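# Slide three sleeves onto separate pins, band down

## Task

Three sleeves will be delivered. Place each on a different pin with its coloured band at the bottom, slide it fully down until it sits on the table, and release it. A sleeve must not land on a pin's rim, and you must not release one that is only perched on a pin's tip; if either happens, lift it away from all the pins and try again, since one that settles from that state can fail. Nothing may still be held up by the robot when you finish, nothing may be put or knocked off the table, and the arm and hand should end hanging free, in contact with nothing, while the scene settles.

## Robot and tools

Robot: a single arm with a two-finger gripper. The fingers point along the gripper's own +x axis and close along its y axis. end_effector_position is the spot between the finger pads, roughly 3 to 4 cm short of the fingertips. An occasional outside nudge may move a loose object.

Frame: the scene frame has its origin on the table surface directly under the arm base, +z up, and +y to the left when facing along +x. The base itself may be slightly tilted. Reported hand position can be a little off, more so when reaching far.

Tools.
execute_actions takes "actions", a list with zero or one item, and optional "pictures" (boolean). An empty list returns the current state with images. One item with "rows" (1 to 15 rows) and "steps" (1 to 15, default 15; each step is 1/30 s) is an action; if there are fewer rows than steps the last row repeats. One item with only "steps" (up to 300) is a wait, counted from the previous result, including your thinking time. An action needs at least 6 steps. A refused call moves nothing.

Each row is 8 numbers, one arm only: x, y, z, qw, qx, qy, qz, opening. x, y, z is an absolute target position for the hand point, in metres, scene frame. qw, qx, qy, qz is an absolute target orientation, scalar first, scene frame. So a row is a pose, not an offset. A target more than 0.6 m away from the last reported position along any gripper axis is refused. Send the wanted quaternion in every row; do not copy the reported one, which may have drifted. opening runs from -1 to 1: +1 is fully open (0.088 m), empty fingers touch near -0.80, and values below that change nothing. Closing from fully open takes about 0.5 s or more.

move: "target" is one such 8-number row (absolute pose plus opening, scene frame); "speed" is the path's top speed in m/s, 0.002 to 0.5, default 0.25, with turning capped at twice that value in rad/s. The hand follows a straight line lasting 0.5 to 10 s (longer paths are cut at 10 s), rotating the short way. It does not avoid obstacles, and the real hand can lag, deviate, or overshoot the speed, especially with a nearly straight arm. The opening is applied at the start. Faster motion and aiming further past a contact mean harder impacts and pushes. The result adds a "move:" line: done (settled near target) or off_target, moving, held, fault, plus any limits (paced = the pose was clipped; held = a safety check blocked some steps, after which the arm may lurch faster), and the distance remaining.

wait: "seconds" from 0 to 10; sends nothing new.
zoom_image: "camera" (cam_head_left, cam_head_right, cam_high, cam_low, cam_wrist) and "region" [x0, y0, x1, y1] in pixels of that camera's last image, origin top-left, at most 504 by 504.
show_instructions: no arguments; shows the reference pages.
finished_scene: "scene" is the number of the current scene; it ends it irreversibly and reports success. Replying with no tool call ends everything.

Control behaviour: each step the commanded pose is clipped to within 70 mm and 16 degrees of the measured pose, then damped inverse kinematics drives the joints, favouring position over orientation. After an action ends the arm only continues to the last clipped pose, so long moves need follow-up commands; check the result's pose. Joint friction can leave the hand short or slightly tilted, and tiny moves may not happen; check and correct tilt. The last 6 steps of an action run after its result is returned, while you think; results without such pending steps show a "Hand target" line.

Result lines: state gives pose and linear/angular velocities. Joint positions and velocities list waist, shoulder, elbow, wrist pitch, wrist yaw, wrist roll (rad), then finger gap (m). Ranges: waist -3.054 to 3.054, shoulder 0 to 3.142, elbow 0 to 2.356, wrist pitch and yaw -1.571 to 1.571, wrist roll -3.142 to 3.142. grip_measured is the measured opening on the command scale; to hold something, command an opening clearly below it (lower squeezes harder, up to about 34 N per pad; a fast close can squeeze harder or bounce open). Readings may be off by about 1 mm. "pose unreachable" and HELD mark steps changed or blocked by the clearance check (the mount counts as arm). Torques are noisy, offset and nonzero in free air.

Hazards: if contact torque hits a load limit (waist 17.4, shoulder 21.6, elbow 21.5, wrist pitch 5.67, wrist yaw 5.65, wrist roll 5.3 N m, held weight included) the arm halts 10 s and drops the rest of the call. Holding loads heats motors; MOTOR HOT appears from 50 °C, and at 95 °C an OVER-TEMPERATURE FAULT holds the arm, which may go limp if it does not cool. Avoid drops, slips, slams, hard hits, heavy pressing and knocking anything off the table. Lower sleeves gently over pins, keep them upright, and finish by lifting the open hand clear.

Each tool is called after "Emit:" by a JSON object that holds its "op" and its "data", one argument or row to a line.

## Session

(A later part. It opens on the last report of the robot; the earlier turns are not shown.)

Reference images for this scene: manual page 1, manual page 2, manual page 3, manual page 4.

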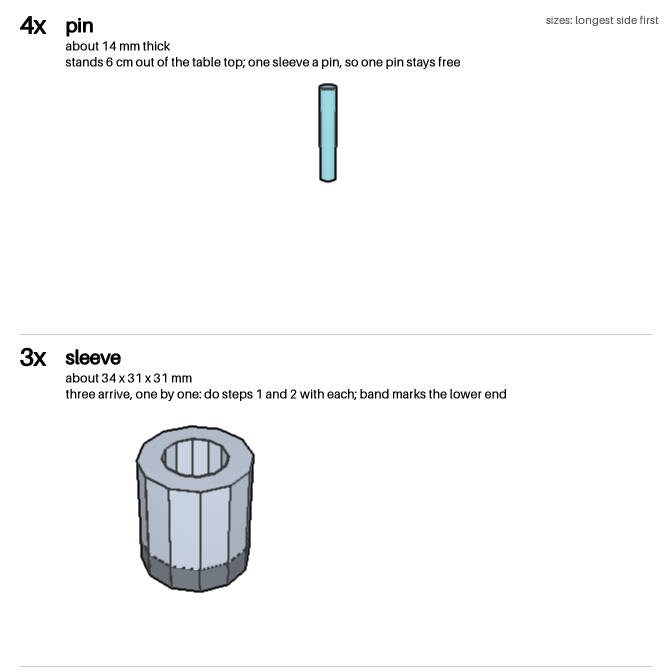

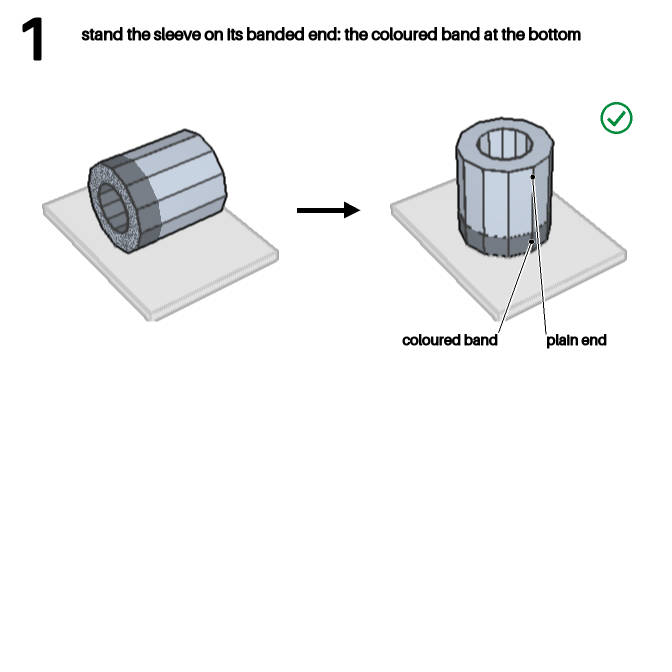

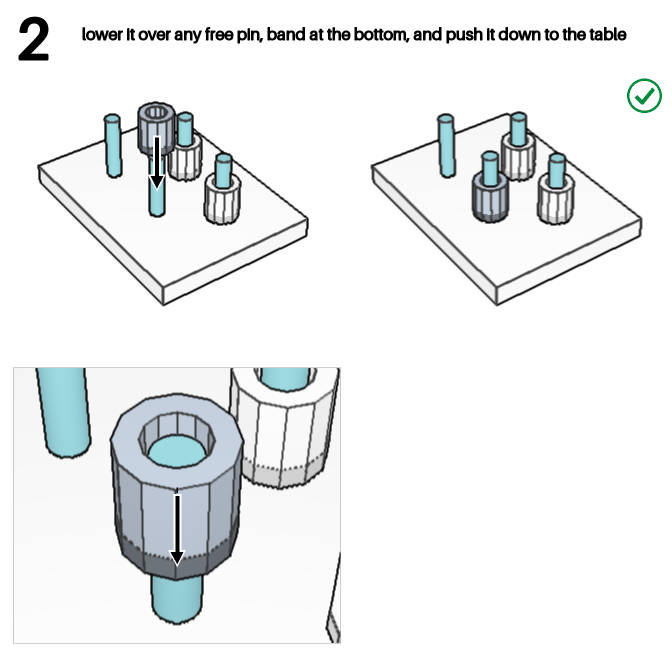

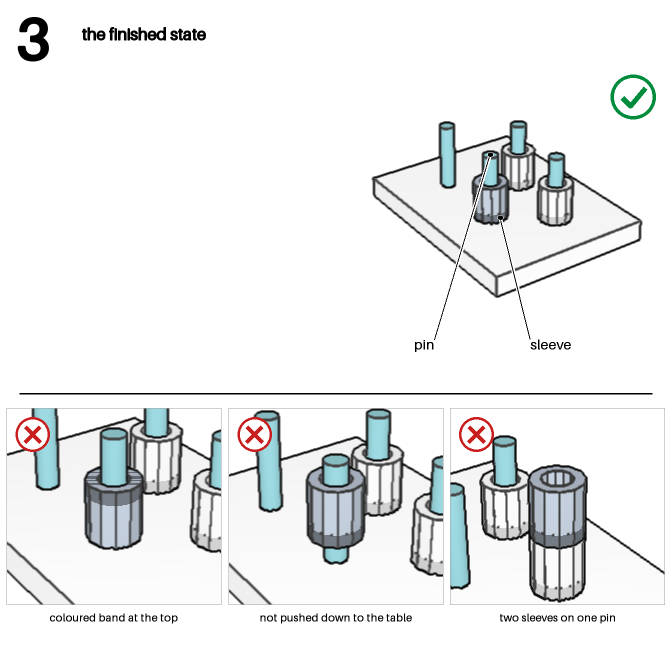

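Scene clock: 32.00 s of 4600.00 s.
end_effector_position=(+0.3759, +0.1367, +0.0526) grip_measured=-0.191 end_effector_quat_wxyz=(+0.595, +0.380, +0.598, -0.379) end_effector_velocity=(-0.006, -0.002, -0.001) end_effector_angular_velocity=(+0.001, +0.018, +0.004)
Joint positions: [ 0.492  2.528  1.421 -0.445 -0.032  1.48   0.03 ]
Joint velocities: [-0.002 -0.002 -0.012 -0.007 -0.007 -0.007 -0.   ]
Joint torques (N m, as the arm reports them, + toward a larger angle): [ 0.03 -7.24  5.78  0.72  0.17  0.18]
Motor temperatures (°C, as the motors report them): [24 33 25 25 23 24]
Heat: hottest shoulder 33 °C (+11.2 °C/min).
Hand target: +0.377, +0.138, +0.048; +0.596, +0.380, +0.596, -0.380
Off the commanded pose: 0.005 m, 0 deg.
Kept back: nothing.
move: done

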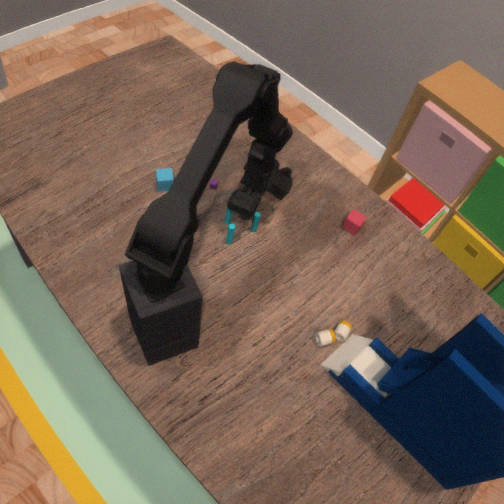

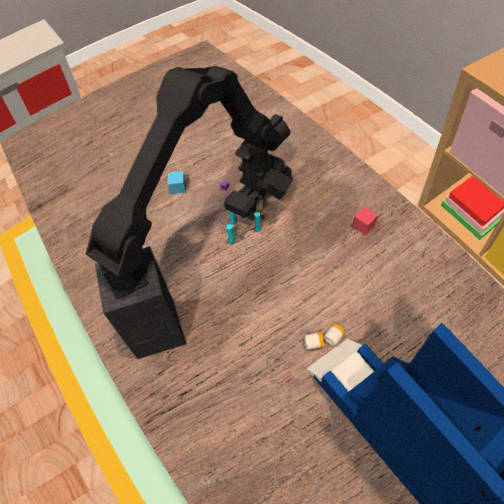

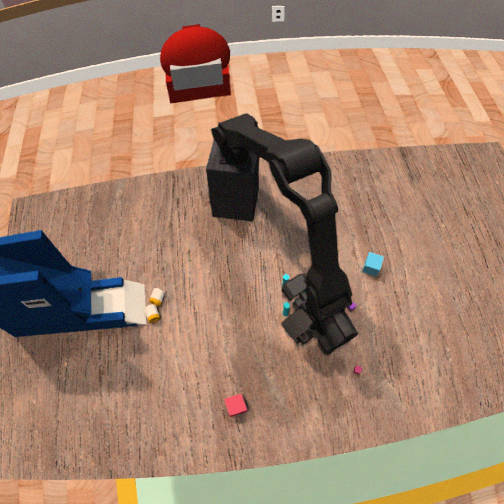

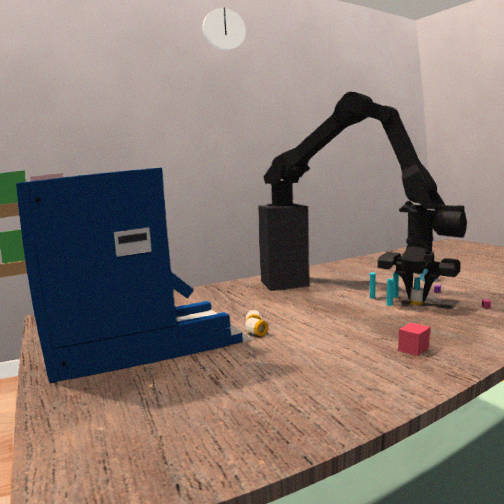

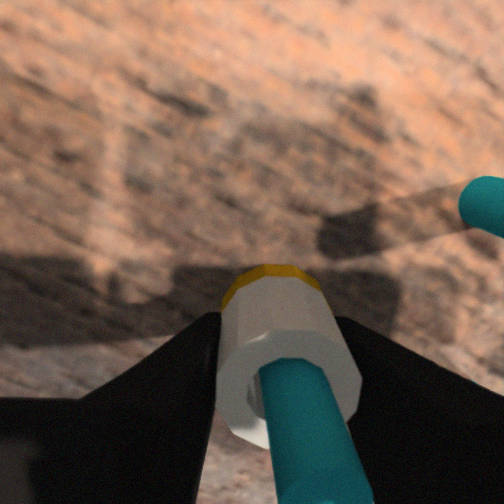

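Emit:
{"op": "execute_actions", "data": {
  "actions": [
    {"rows":[[0.377,0.138,0.051,0.5964,0.3799,0.5964,-0.3799,0.15]],"steps":9}
  ]
}}

Emit:
{"op": "move", "data": {
  "target": [0.374,0.136,0.135,0.5964,0.3799,0.5964,-0.3799,0.15],
  "speed": 0.2
}}

Emit:
{"op": "move", "data": {
  "target": [0.29,-0.12,0.15,0.183,0.683,0.183,-0.683,0.15],
  "speed": 0.45
}}

Emit:
{"op": "move", "data": {
  "target": [0.245,-0.225,0.085,-0.0911,0.8515,-0.1578,-0.4917,0.15],
  "speed": 0.4
}}

Scene clock: 32.80 s of 4600.00 s.
end_effector_position=(+0.3764, +0.1370, +0.0525) grip_measured=-0.119 end_effector_quat_wxyz=(+0.596, +0.380, +0.598, -0.378) end_effector_velocity=(+0.012, +0.002, +0.004) end_effector_angular_velocity=(+0.007, -0.042, +0.006)
Joint positions: [ 0.492  2.528  1.421 -0.442 -0.032  1.48   0.033]
Joint velocities: [-0.002 -0.002  0.017  0.022  0.007 -0.007  0.124]
Joint torques (N m, as the arm reports them, + toward a larger angle): [ 0.05 -7.86  5.39  0.2   0.16  0.16]
Motor temperatures (°C, as the motors report them): [24 33 25 25 23 24]
Heat: hottest shoulder 33 °C (+11.0 °C/min).
Steps of this call (steps 1 to 21: nothing new was sent; steps 22 to 24: the first 3 steps of this action). Readings (end_effector_position):
22: (+0.3758, +0.1366, +0.0524)
23: (+0.3759, +0.1367, +0.0524)
24: the state above

Scene clock: 34.33 s of 4600.00 s.
end_effector_position=(+0.3724, +0.1374, +0.1294) grip_measured=+0.150 end_effector_quat_wxyz=(+0.594, +0.378, +0.600, -0.381) end_effector_velocity=(-0.002, -0.001, +0.006) end_effector_angular_velocity=(+0.004, +0.009, +0.005)
Joint positions: [ 0.491  2.316  1.402 -0.645 -0.032  1.48   0.046]
Joint velocities: [-0.002 -0.017 -0.002 -0.022 -0.007 -0.007 -0.   ]
Joint torques (N m, as the arm reports them, + toward a larger angle): [-0.61 -9.92  4.81 -0.06  0.17 -0.06]
Motor temperatures (°C, as the motors report them): [24 33 25 25 23 24]
Heat: hottest shoulder 33 °C (+10.5 °C/min).
Hand target: +0.374, +0.136, +0.135; +0.596, +0.380, +0.596, -0.380
Off your previous action's commanded pose: 0.002 m, 0 deg at its last step (step 6 of this call).
Off the commanded pose: 0.006 m, 1 deg.
Kept back: nothing.
move: done

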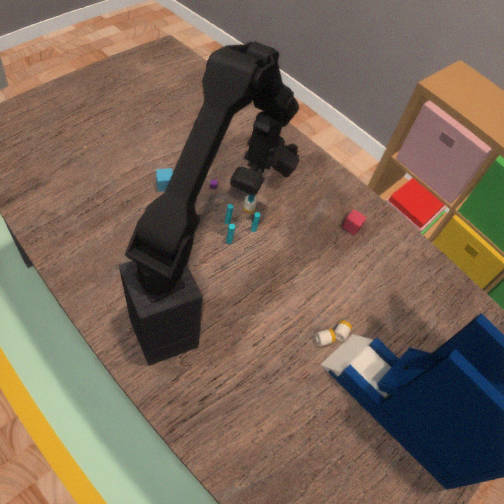

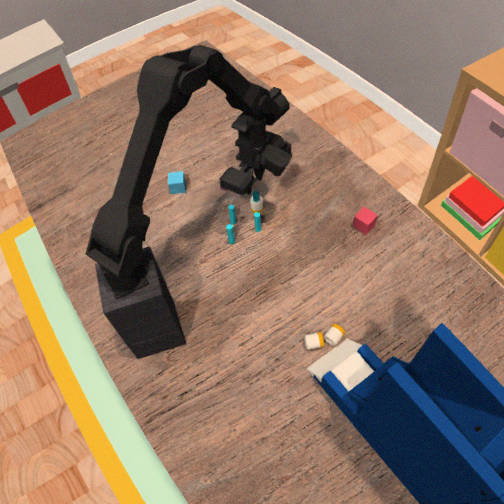

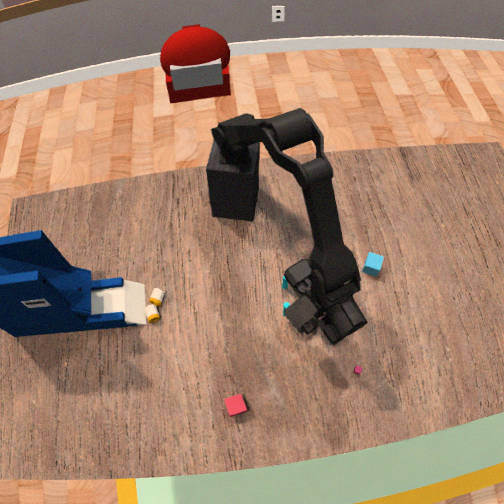

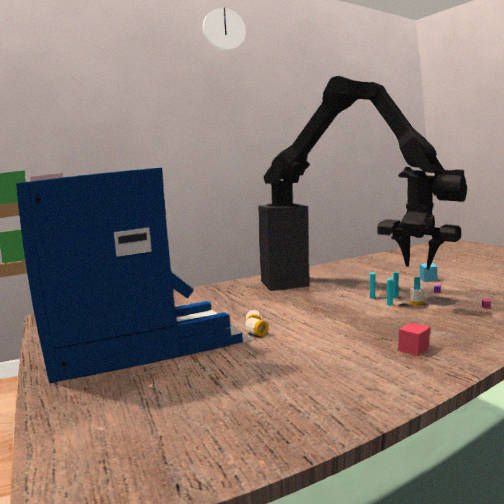

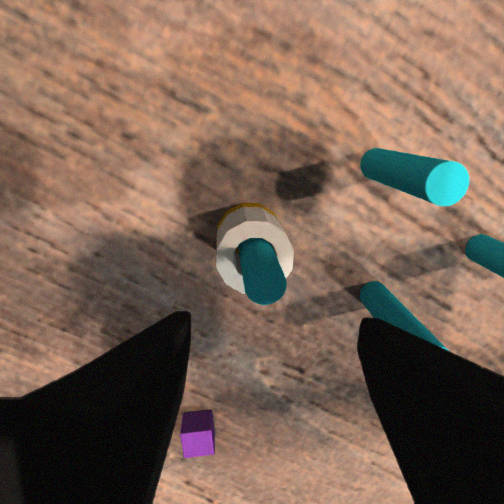

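Scene clock: 36.53 s of 4600.00 s.
end_effector_position=(+0.2891, -0.1182, +0.1457) grip_measured=+0.150 end_effector_quat_wxyz=(+0.185, +0.677, +0.190, -0.686) end_effector_velocity=(-0.005, -0.001, -0.000) end_effector_angular_velocity=(+0.011, +0.008, -0.005)
Joint positions: [-0.252  2.075  0.996 -0.51  -0.032  2.209  0.046]
Joint velocities: [-0.012 -0.002 -0.007 -0.007 -0.007 -0.007 -0.   ]
Joint torques (N m, as the arm reports them, + toward a larger angle): [-0.59 -7.72  4.98 -0.1   0.11  0.19]
Motor temperatures (°C, as the motors report them): [24 33 25 25 23 24]
Heat: hottest shoulder 33 °C (+9.9 °C/min).
Hand target: +0.290, -0.121, +0.150; +0.184, +0.681, +0.183, -0.685
Off the commanded pose: 0.005 m, 1 deg.
Kept back: nothing.
move: done

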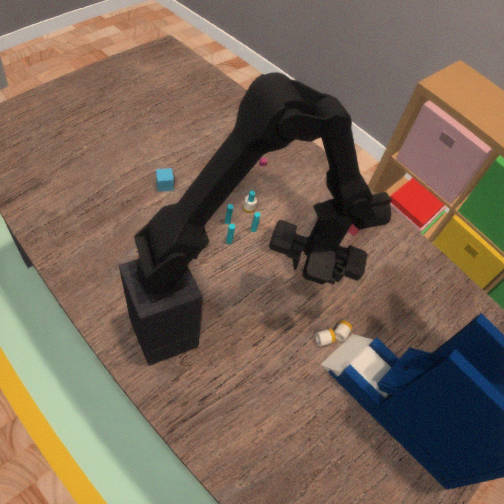

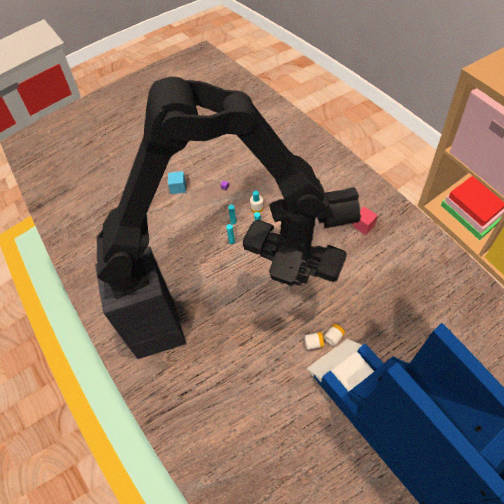

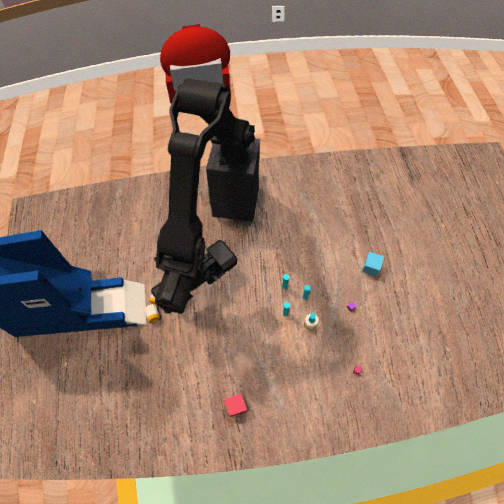

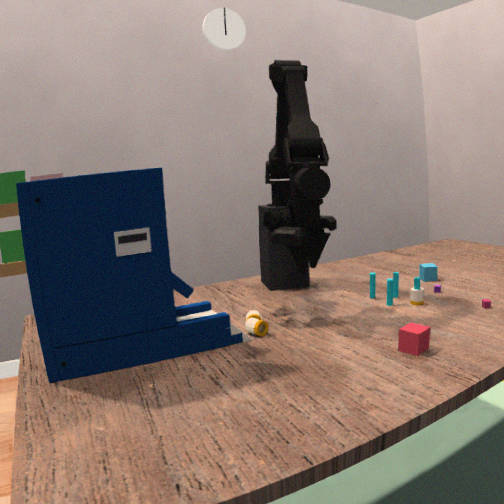

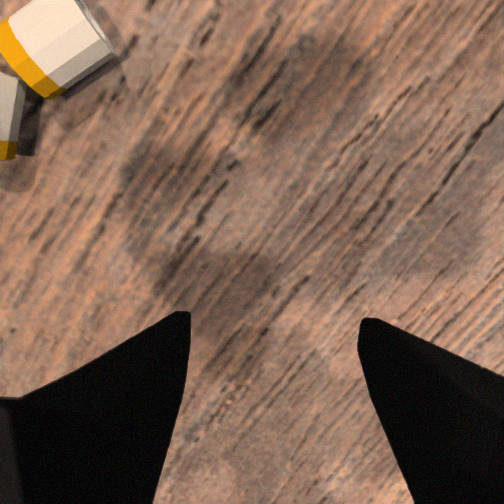

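Scene clock: 38.43 s of 4600.00 s.
end_effector_position=(+0.2481, -0.2277, +0.0879) grip_measured=+0.150 end_effector_quat_wxyz=(-0.083, +0.852, -0.159, -0.492) end_effector_velocity=(-0.003, +0.004, -0.001) end_effector_angular_velocity=(+0.022, -0.011, -0.004)
Joint positions: [-0.697  2.269  0.646  0.518 -0.249  2.726  0.046]
Joint velocities: [-0.007  0.002 -0.012  0.007 -0.022  0.007 -0.   ]
Joint torques (N m, as the arm reports them, + toward a larger angle): [-0.52 -5.33  2.75  1.24 -0.26  0.18]
Motor temperatures (°C, as the motors report them): [24 33 25 25 23 24]
Heat: hottest shoulder 33 °C (+9.4 °C/min).
Hand target: +0.245, -0.225, +0.085; -0.092, +0.850, -0.159, -0.493
Off the commanded pose: 0.005 m, 1 deg.
Kept back: nothing.
move: done

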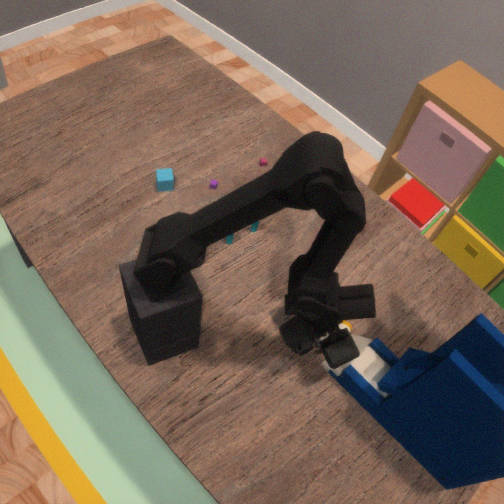

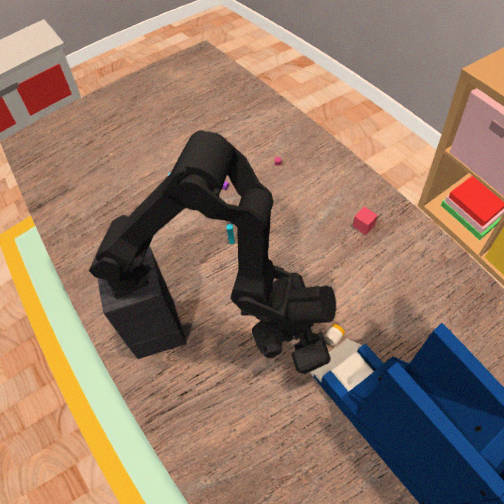

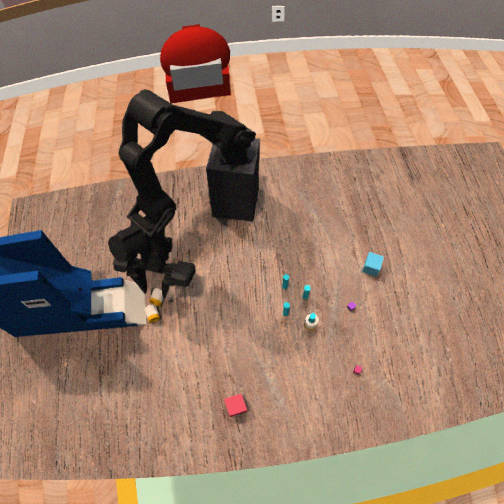

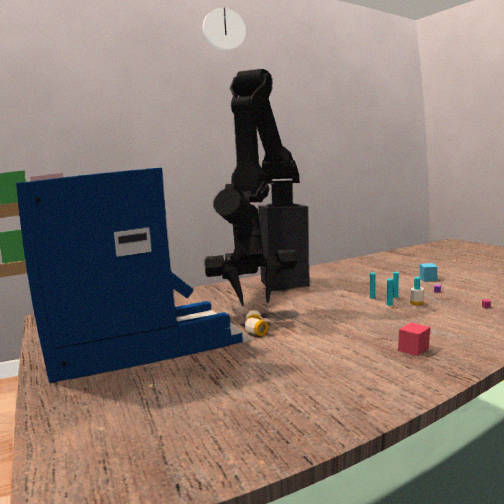

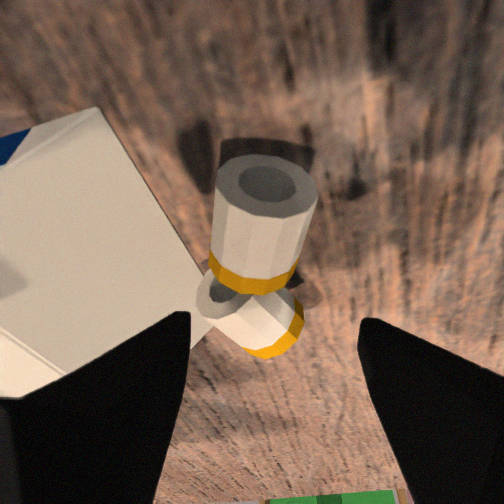

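Emit:
{"op": "move", "data": {
  "target": [0.249,-0.233,0.047,-0.0967,0.857,-0.1744,-0.4751,0.15],
  "speed": 0.07
}}

Scene clock: 39.73 s of 4600.00 s.
end_effector_position=(+0.2492, -0.2325, +0.0489) grip_measured=+0.150 end_effector_quat_wxyz=(-0.092, +0.857, -0.174, -0.477) end_effector_velocity=(-0.001, +0.002, -0.003) end_effector_angular_velocity=(+0.017, +0.002, -0.005)
Joint positions: [-0.702  2.471  0.689  0.709 -0.251  2.762  0.046]
Joint velocities: [-0.002  0.007  0.002 -0.007 -0.007  0.007 -0.   ]
Joint torques (N m, as the arm reports them, + toward a larger angle): [-0.54 -5.43  3.05  1.3  -0.25  0.17]
Motor temperatures (°C, as the motors report them): [24 33 25 25 23 24]
Heat: hottest shoulder 33 °C (+9.1 °C/min).
Hand target: +0.249, -0.233, +0.047; -0.097, +0.857, -0.175, -0.475
Off the commanded pose: 0.002 m, 1 deg.
Kept back: nothing.
move: done

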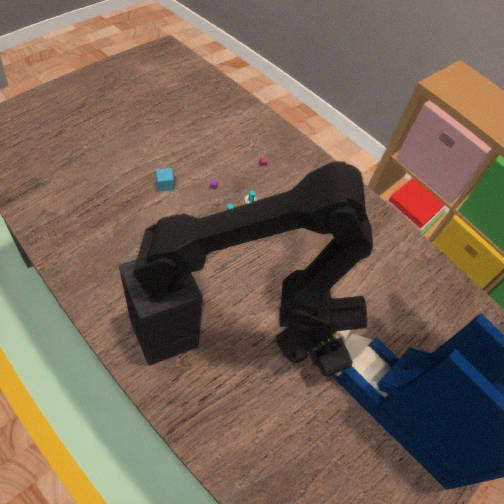

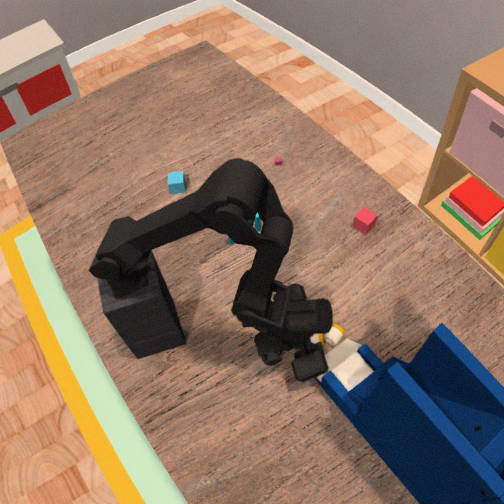

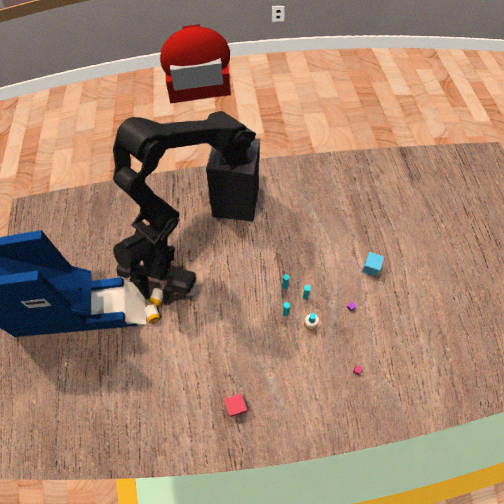

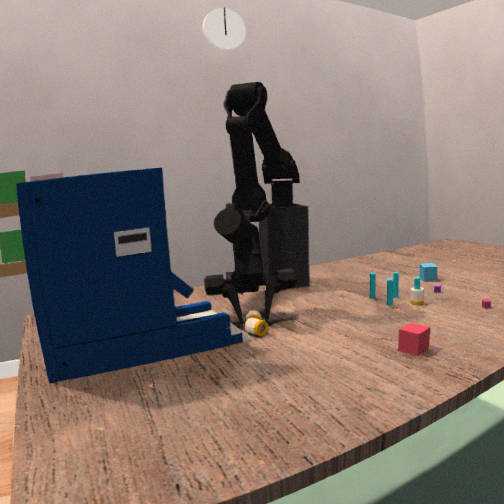

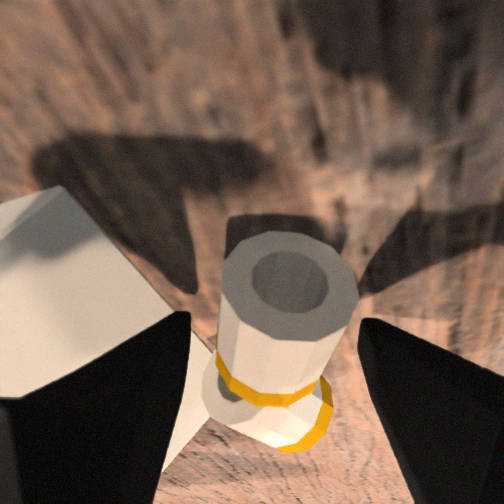

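Emit:
{"op": "move", "data": {
  "target": [0.249,-0.233,0.039,-0.0967,0.857,-0.1744,-0.4751,0.02],
  "speed": 0.04
}}

Emit:
{"op": "move", "data": {
  "target": [0.249,-0.233,0.039,-0.0967,0.857,-0.1744,-0.4751,-0.45]
}}

Emit:
{"op": "move", "data": {
  "target": [0.245,-0.225,0.11,-0.0967,0.857,-0.1744,-0.4751,-0.45],
  "speed": 0.2
}}

Scene clock: 40.70 s of 4600.00 s.
end_effector_position=(+0.2487, -0.2324, +0.0407) grip_measured=+0.020 end_effector_quat_wxyz=(-0.092, +0.857, -0.174, -0.477) end_effector_velocity=(+0.003, -0.003, +0.001) end_effector_angular_velocity=(-0.008, -0.011, +0.008)
Joint positions: [-0.702  2.508  0.701  0.734 -0.251  2.763  0.04 ]
Joint velocities: [-0.002  0.002  0.007  0.007 -0.007 -0.007 -0.   ]
Joint torques (N m, as the arm reports them, + toward a larger angle): [-0.47 -5.55  2.93  1.31 -0.25  0.16]
Motor temperatures (°C, as the motors report them): [24 33 25 25 23 24]
Heat: hottest shoulder 33 °C (+8.8 °C/min).
Hand target: +0.249, -0.233, +0.039; -0.097, +0.857, -0.174, -0.475
Off the commanded pose: 0.002 m, 1 deg.
Kept back: nothing.
move: done

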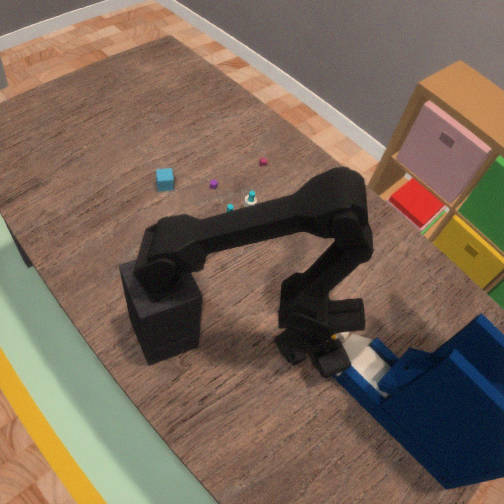

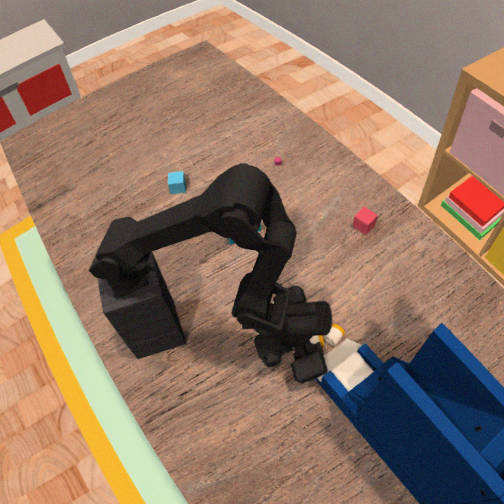

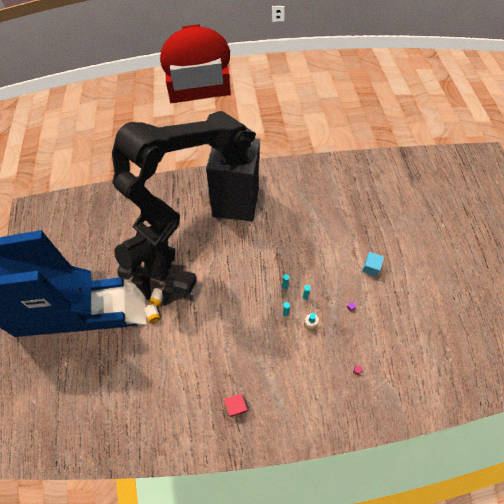

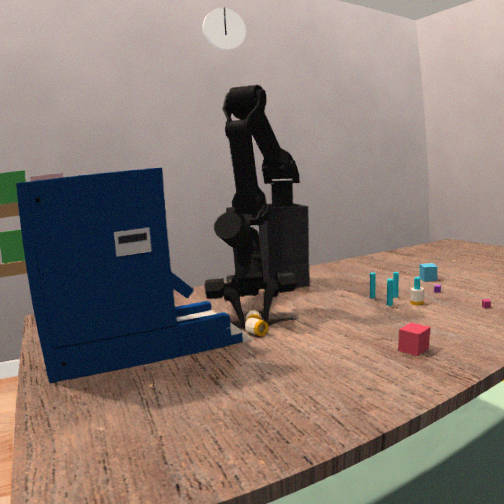

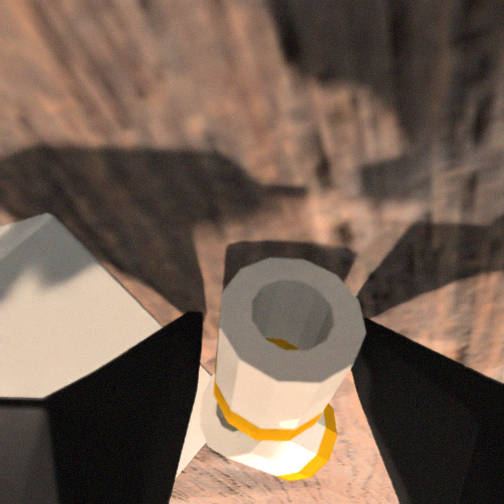

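Scene clock: 41.40 s of 4600.00 s.
end_effector_position=(+0.2490, -0.2326, +0.0408) grip_measured=-0.188 end_effector_quat_wxyz=(-0.092, +0.857, -0.174, -0.477) end_effector_velocity=(-0.002, +0.003, -0.001) end_effector_angular_velocity=(+0.010, +0.005, +0.007)
Joint positions: [-0.702  2.509  0.701  0.735 -0.251  2.763  0.03 ]
Joint velocities: [-0.002 -0.002 -0.007 -0.007 -0.007 -0.007  0.   ]
Joint torques (N m, as the arm reports them, + toward a larger angle): [-0.47 -5.47  2.94  1.31 -0.24  0.17]
Motor temperatures (°C, as the motors report them): [24 33 25 25 23 24]
Heat: hottest shoulder 33 °C (+8.7 °C/min).
Hand target: +0.249, -0.233, +0.039; -0.096, +0.857, -0.174, -0.475
Off the commanded pose: 0.002 m, 1 deg.
Kept back: nothing.
move: done

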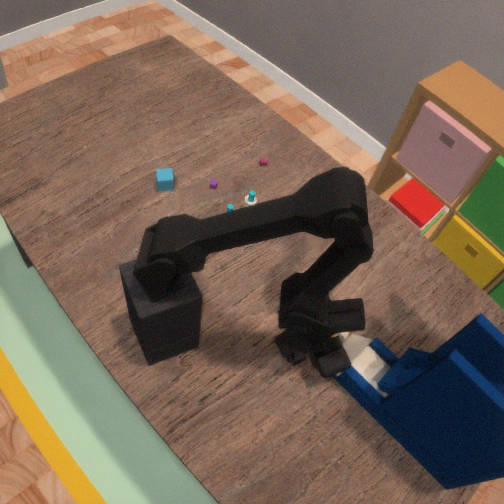

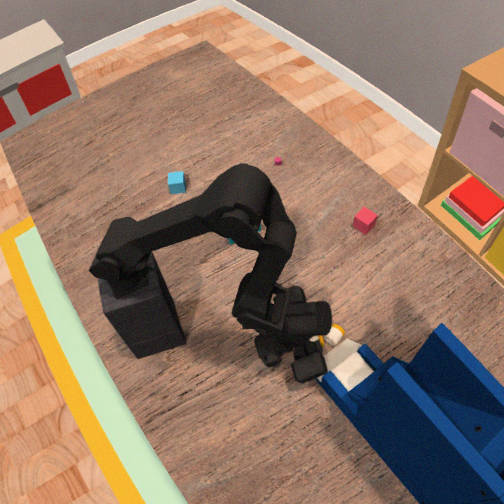

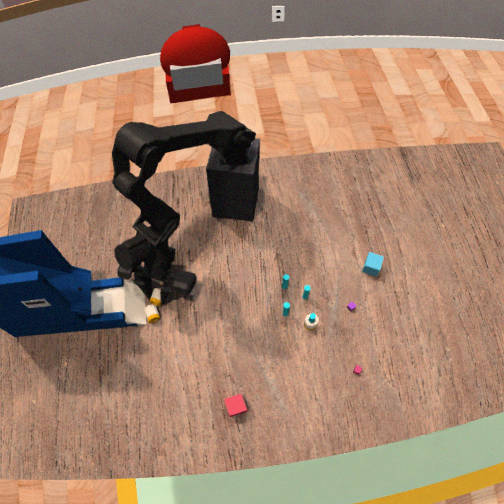

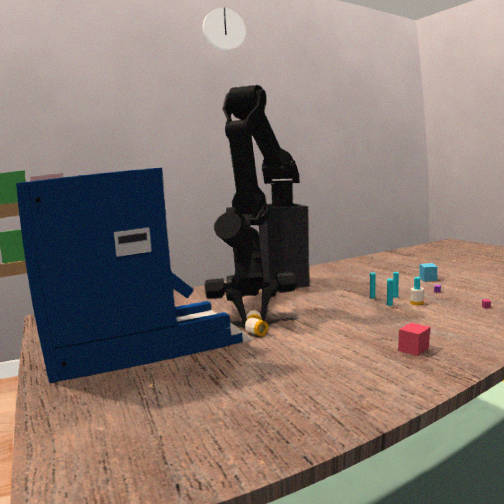

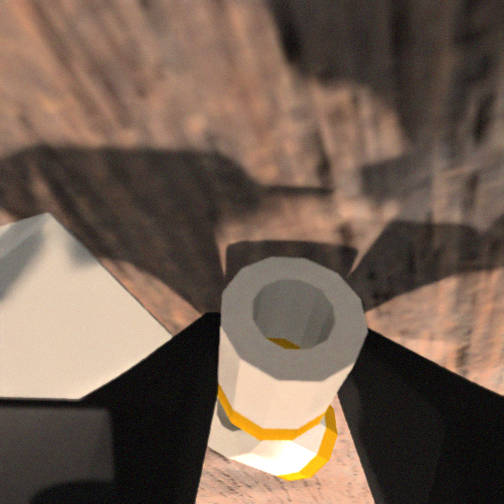

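Scene clock: 42.37 s of 4600.00 s.
end_effector_position=(+0.2445, -0.2246, +0.1063) grip_measured=-0.189 end_effector_quat_wxyz=(-0.094, +0.855, -0.173, -0.479) end_effector_velocity=(-0.001, +0.002, +0.004) end_effector_angular_velocity=(+0.006, +0.002, +0.007)
Joint positions: [-0.702  2.182  0.595  0.508 -0.251  2.764  0.03 ]
Joint velocities: [-0.002 -0.022 -0.007 -0.022 -0.007 -0.007  0.   ]
Joint torques (N m, as the arm reports them, + toward a larger angle): [-0.39 -6.97  2.93  0.93 -0.24  0.16]
Motor temperatures (°C, as the motors report them): [24 33 25 25 23 24]
Heat: hottest shoulder 33 °C (+8.5 °C/min).
Hand target: +0.245, -0.225, +0.110; -0.097, +0.857, -0.174, -0.475
Off the commanded pose: 0.004 m, 1 deg.
Kept back: nothing.
move: done

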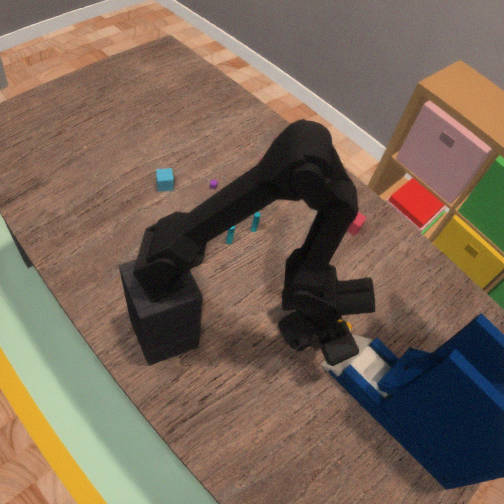

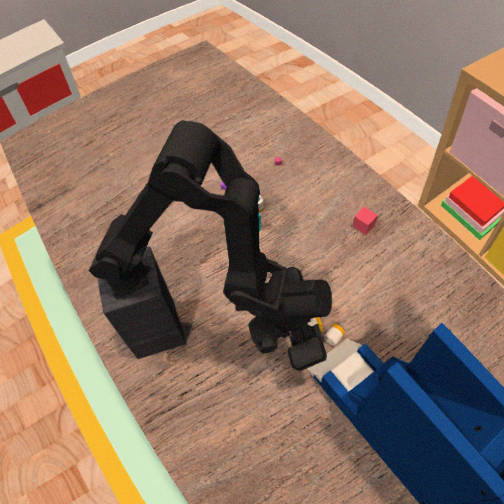

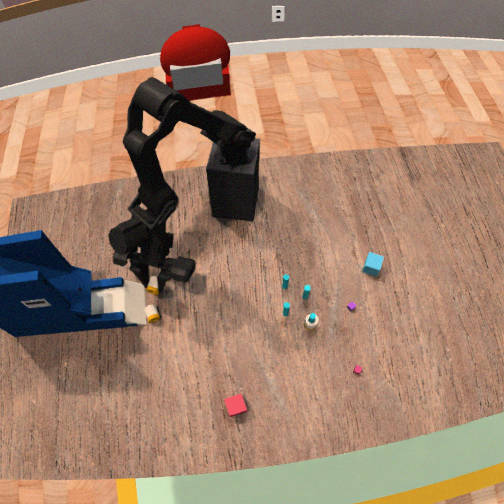

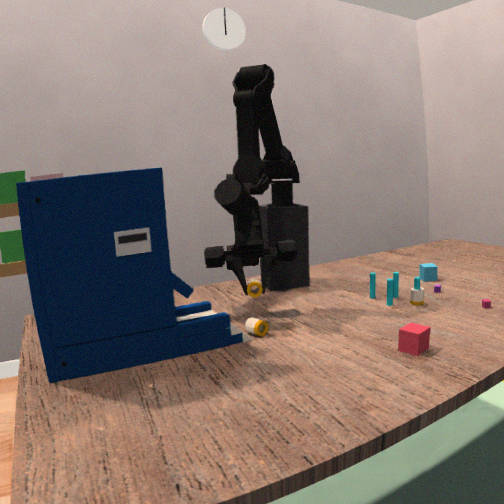

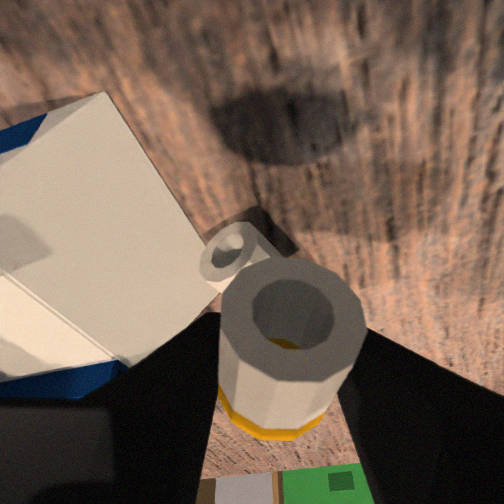

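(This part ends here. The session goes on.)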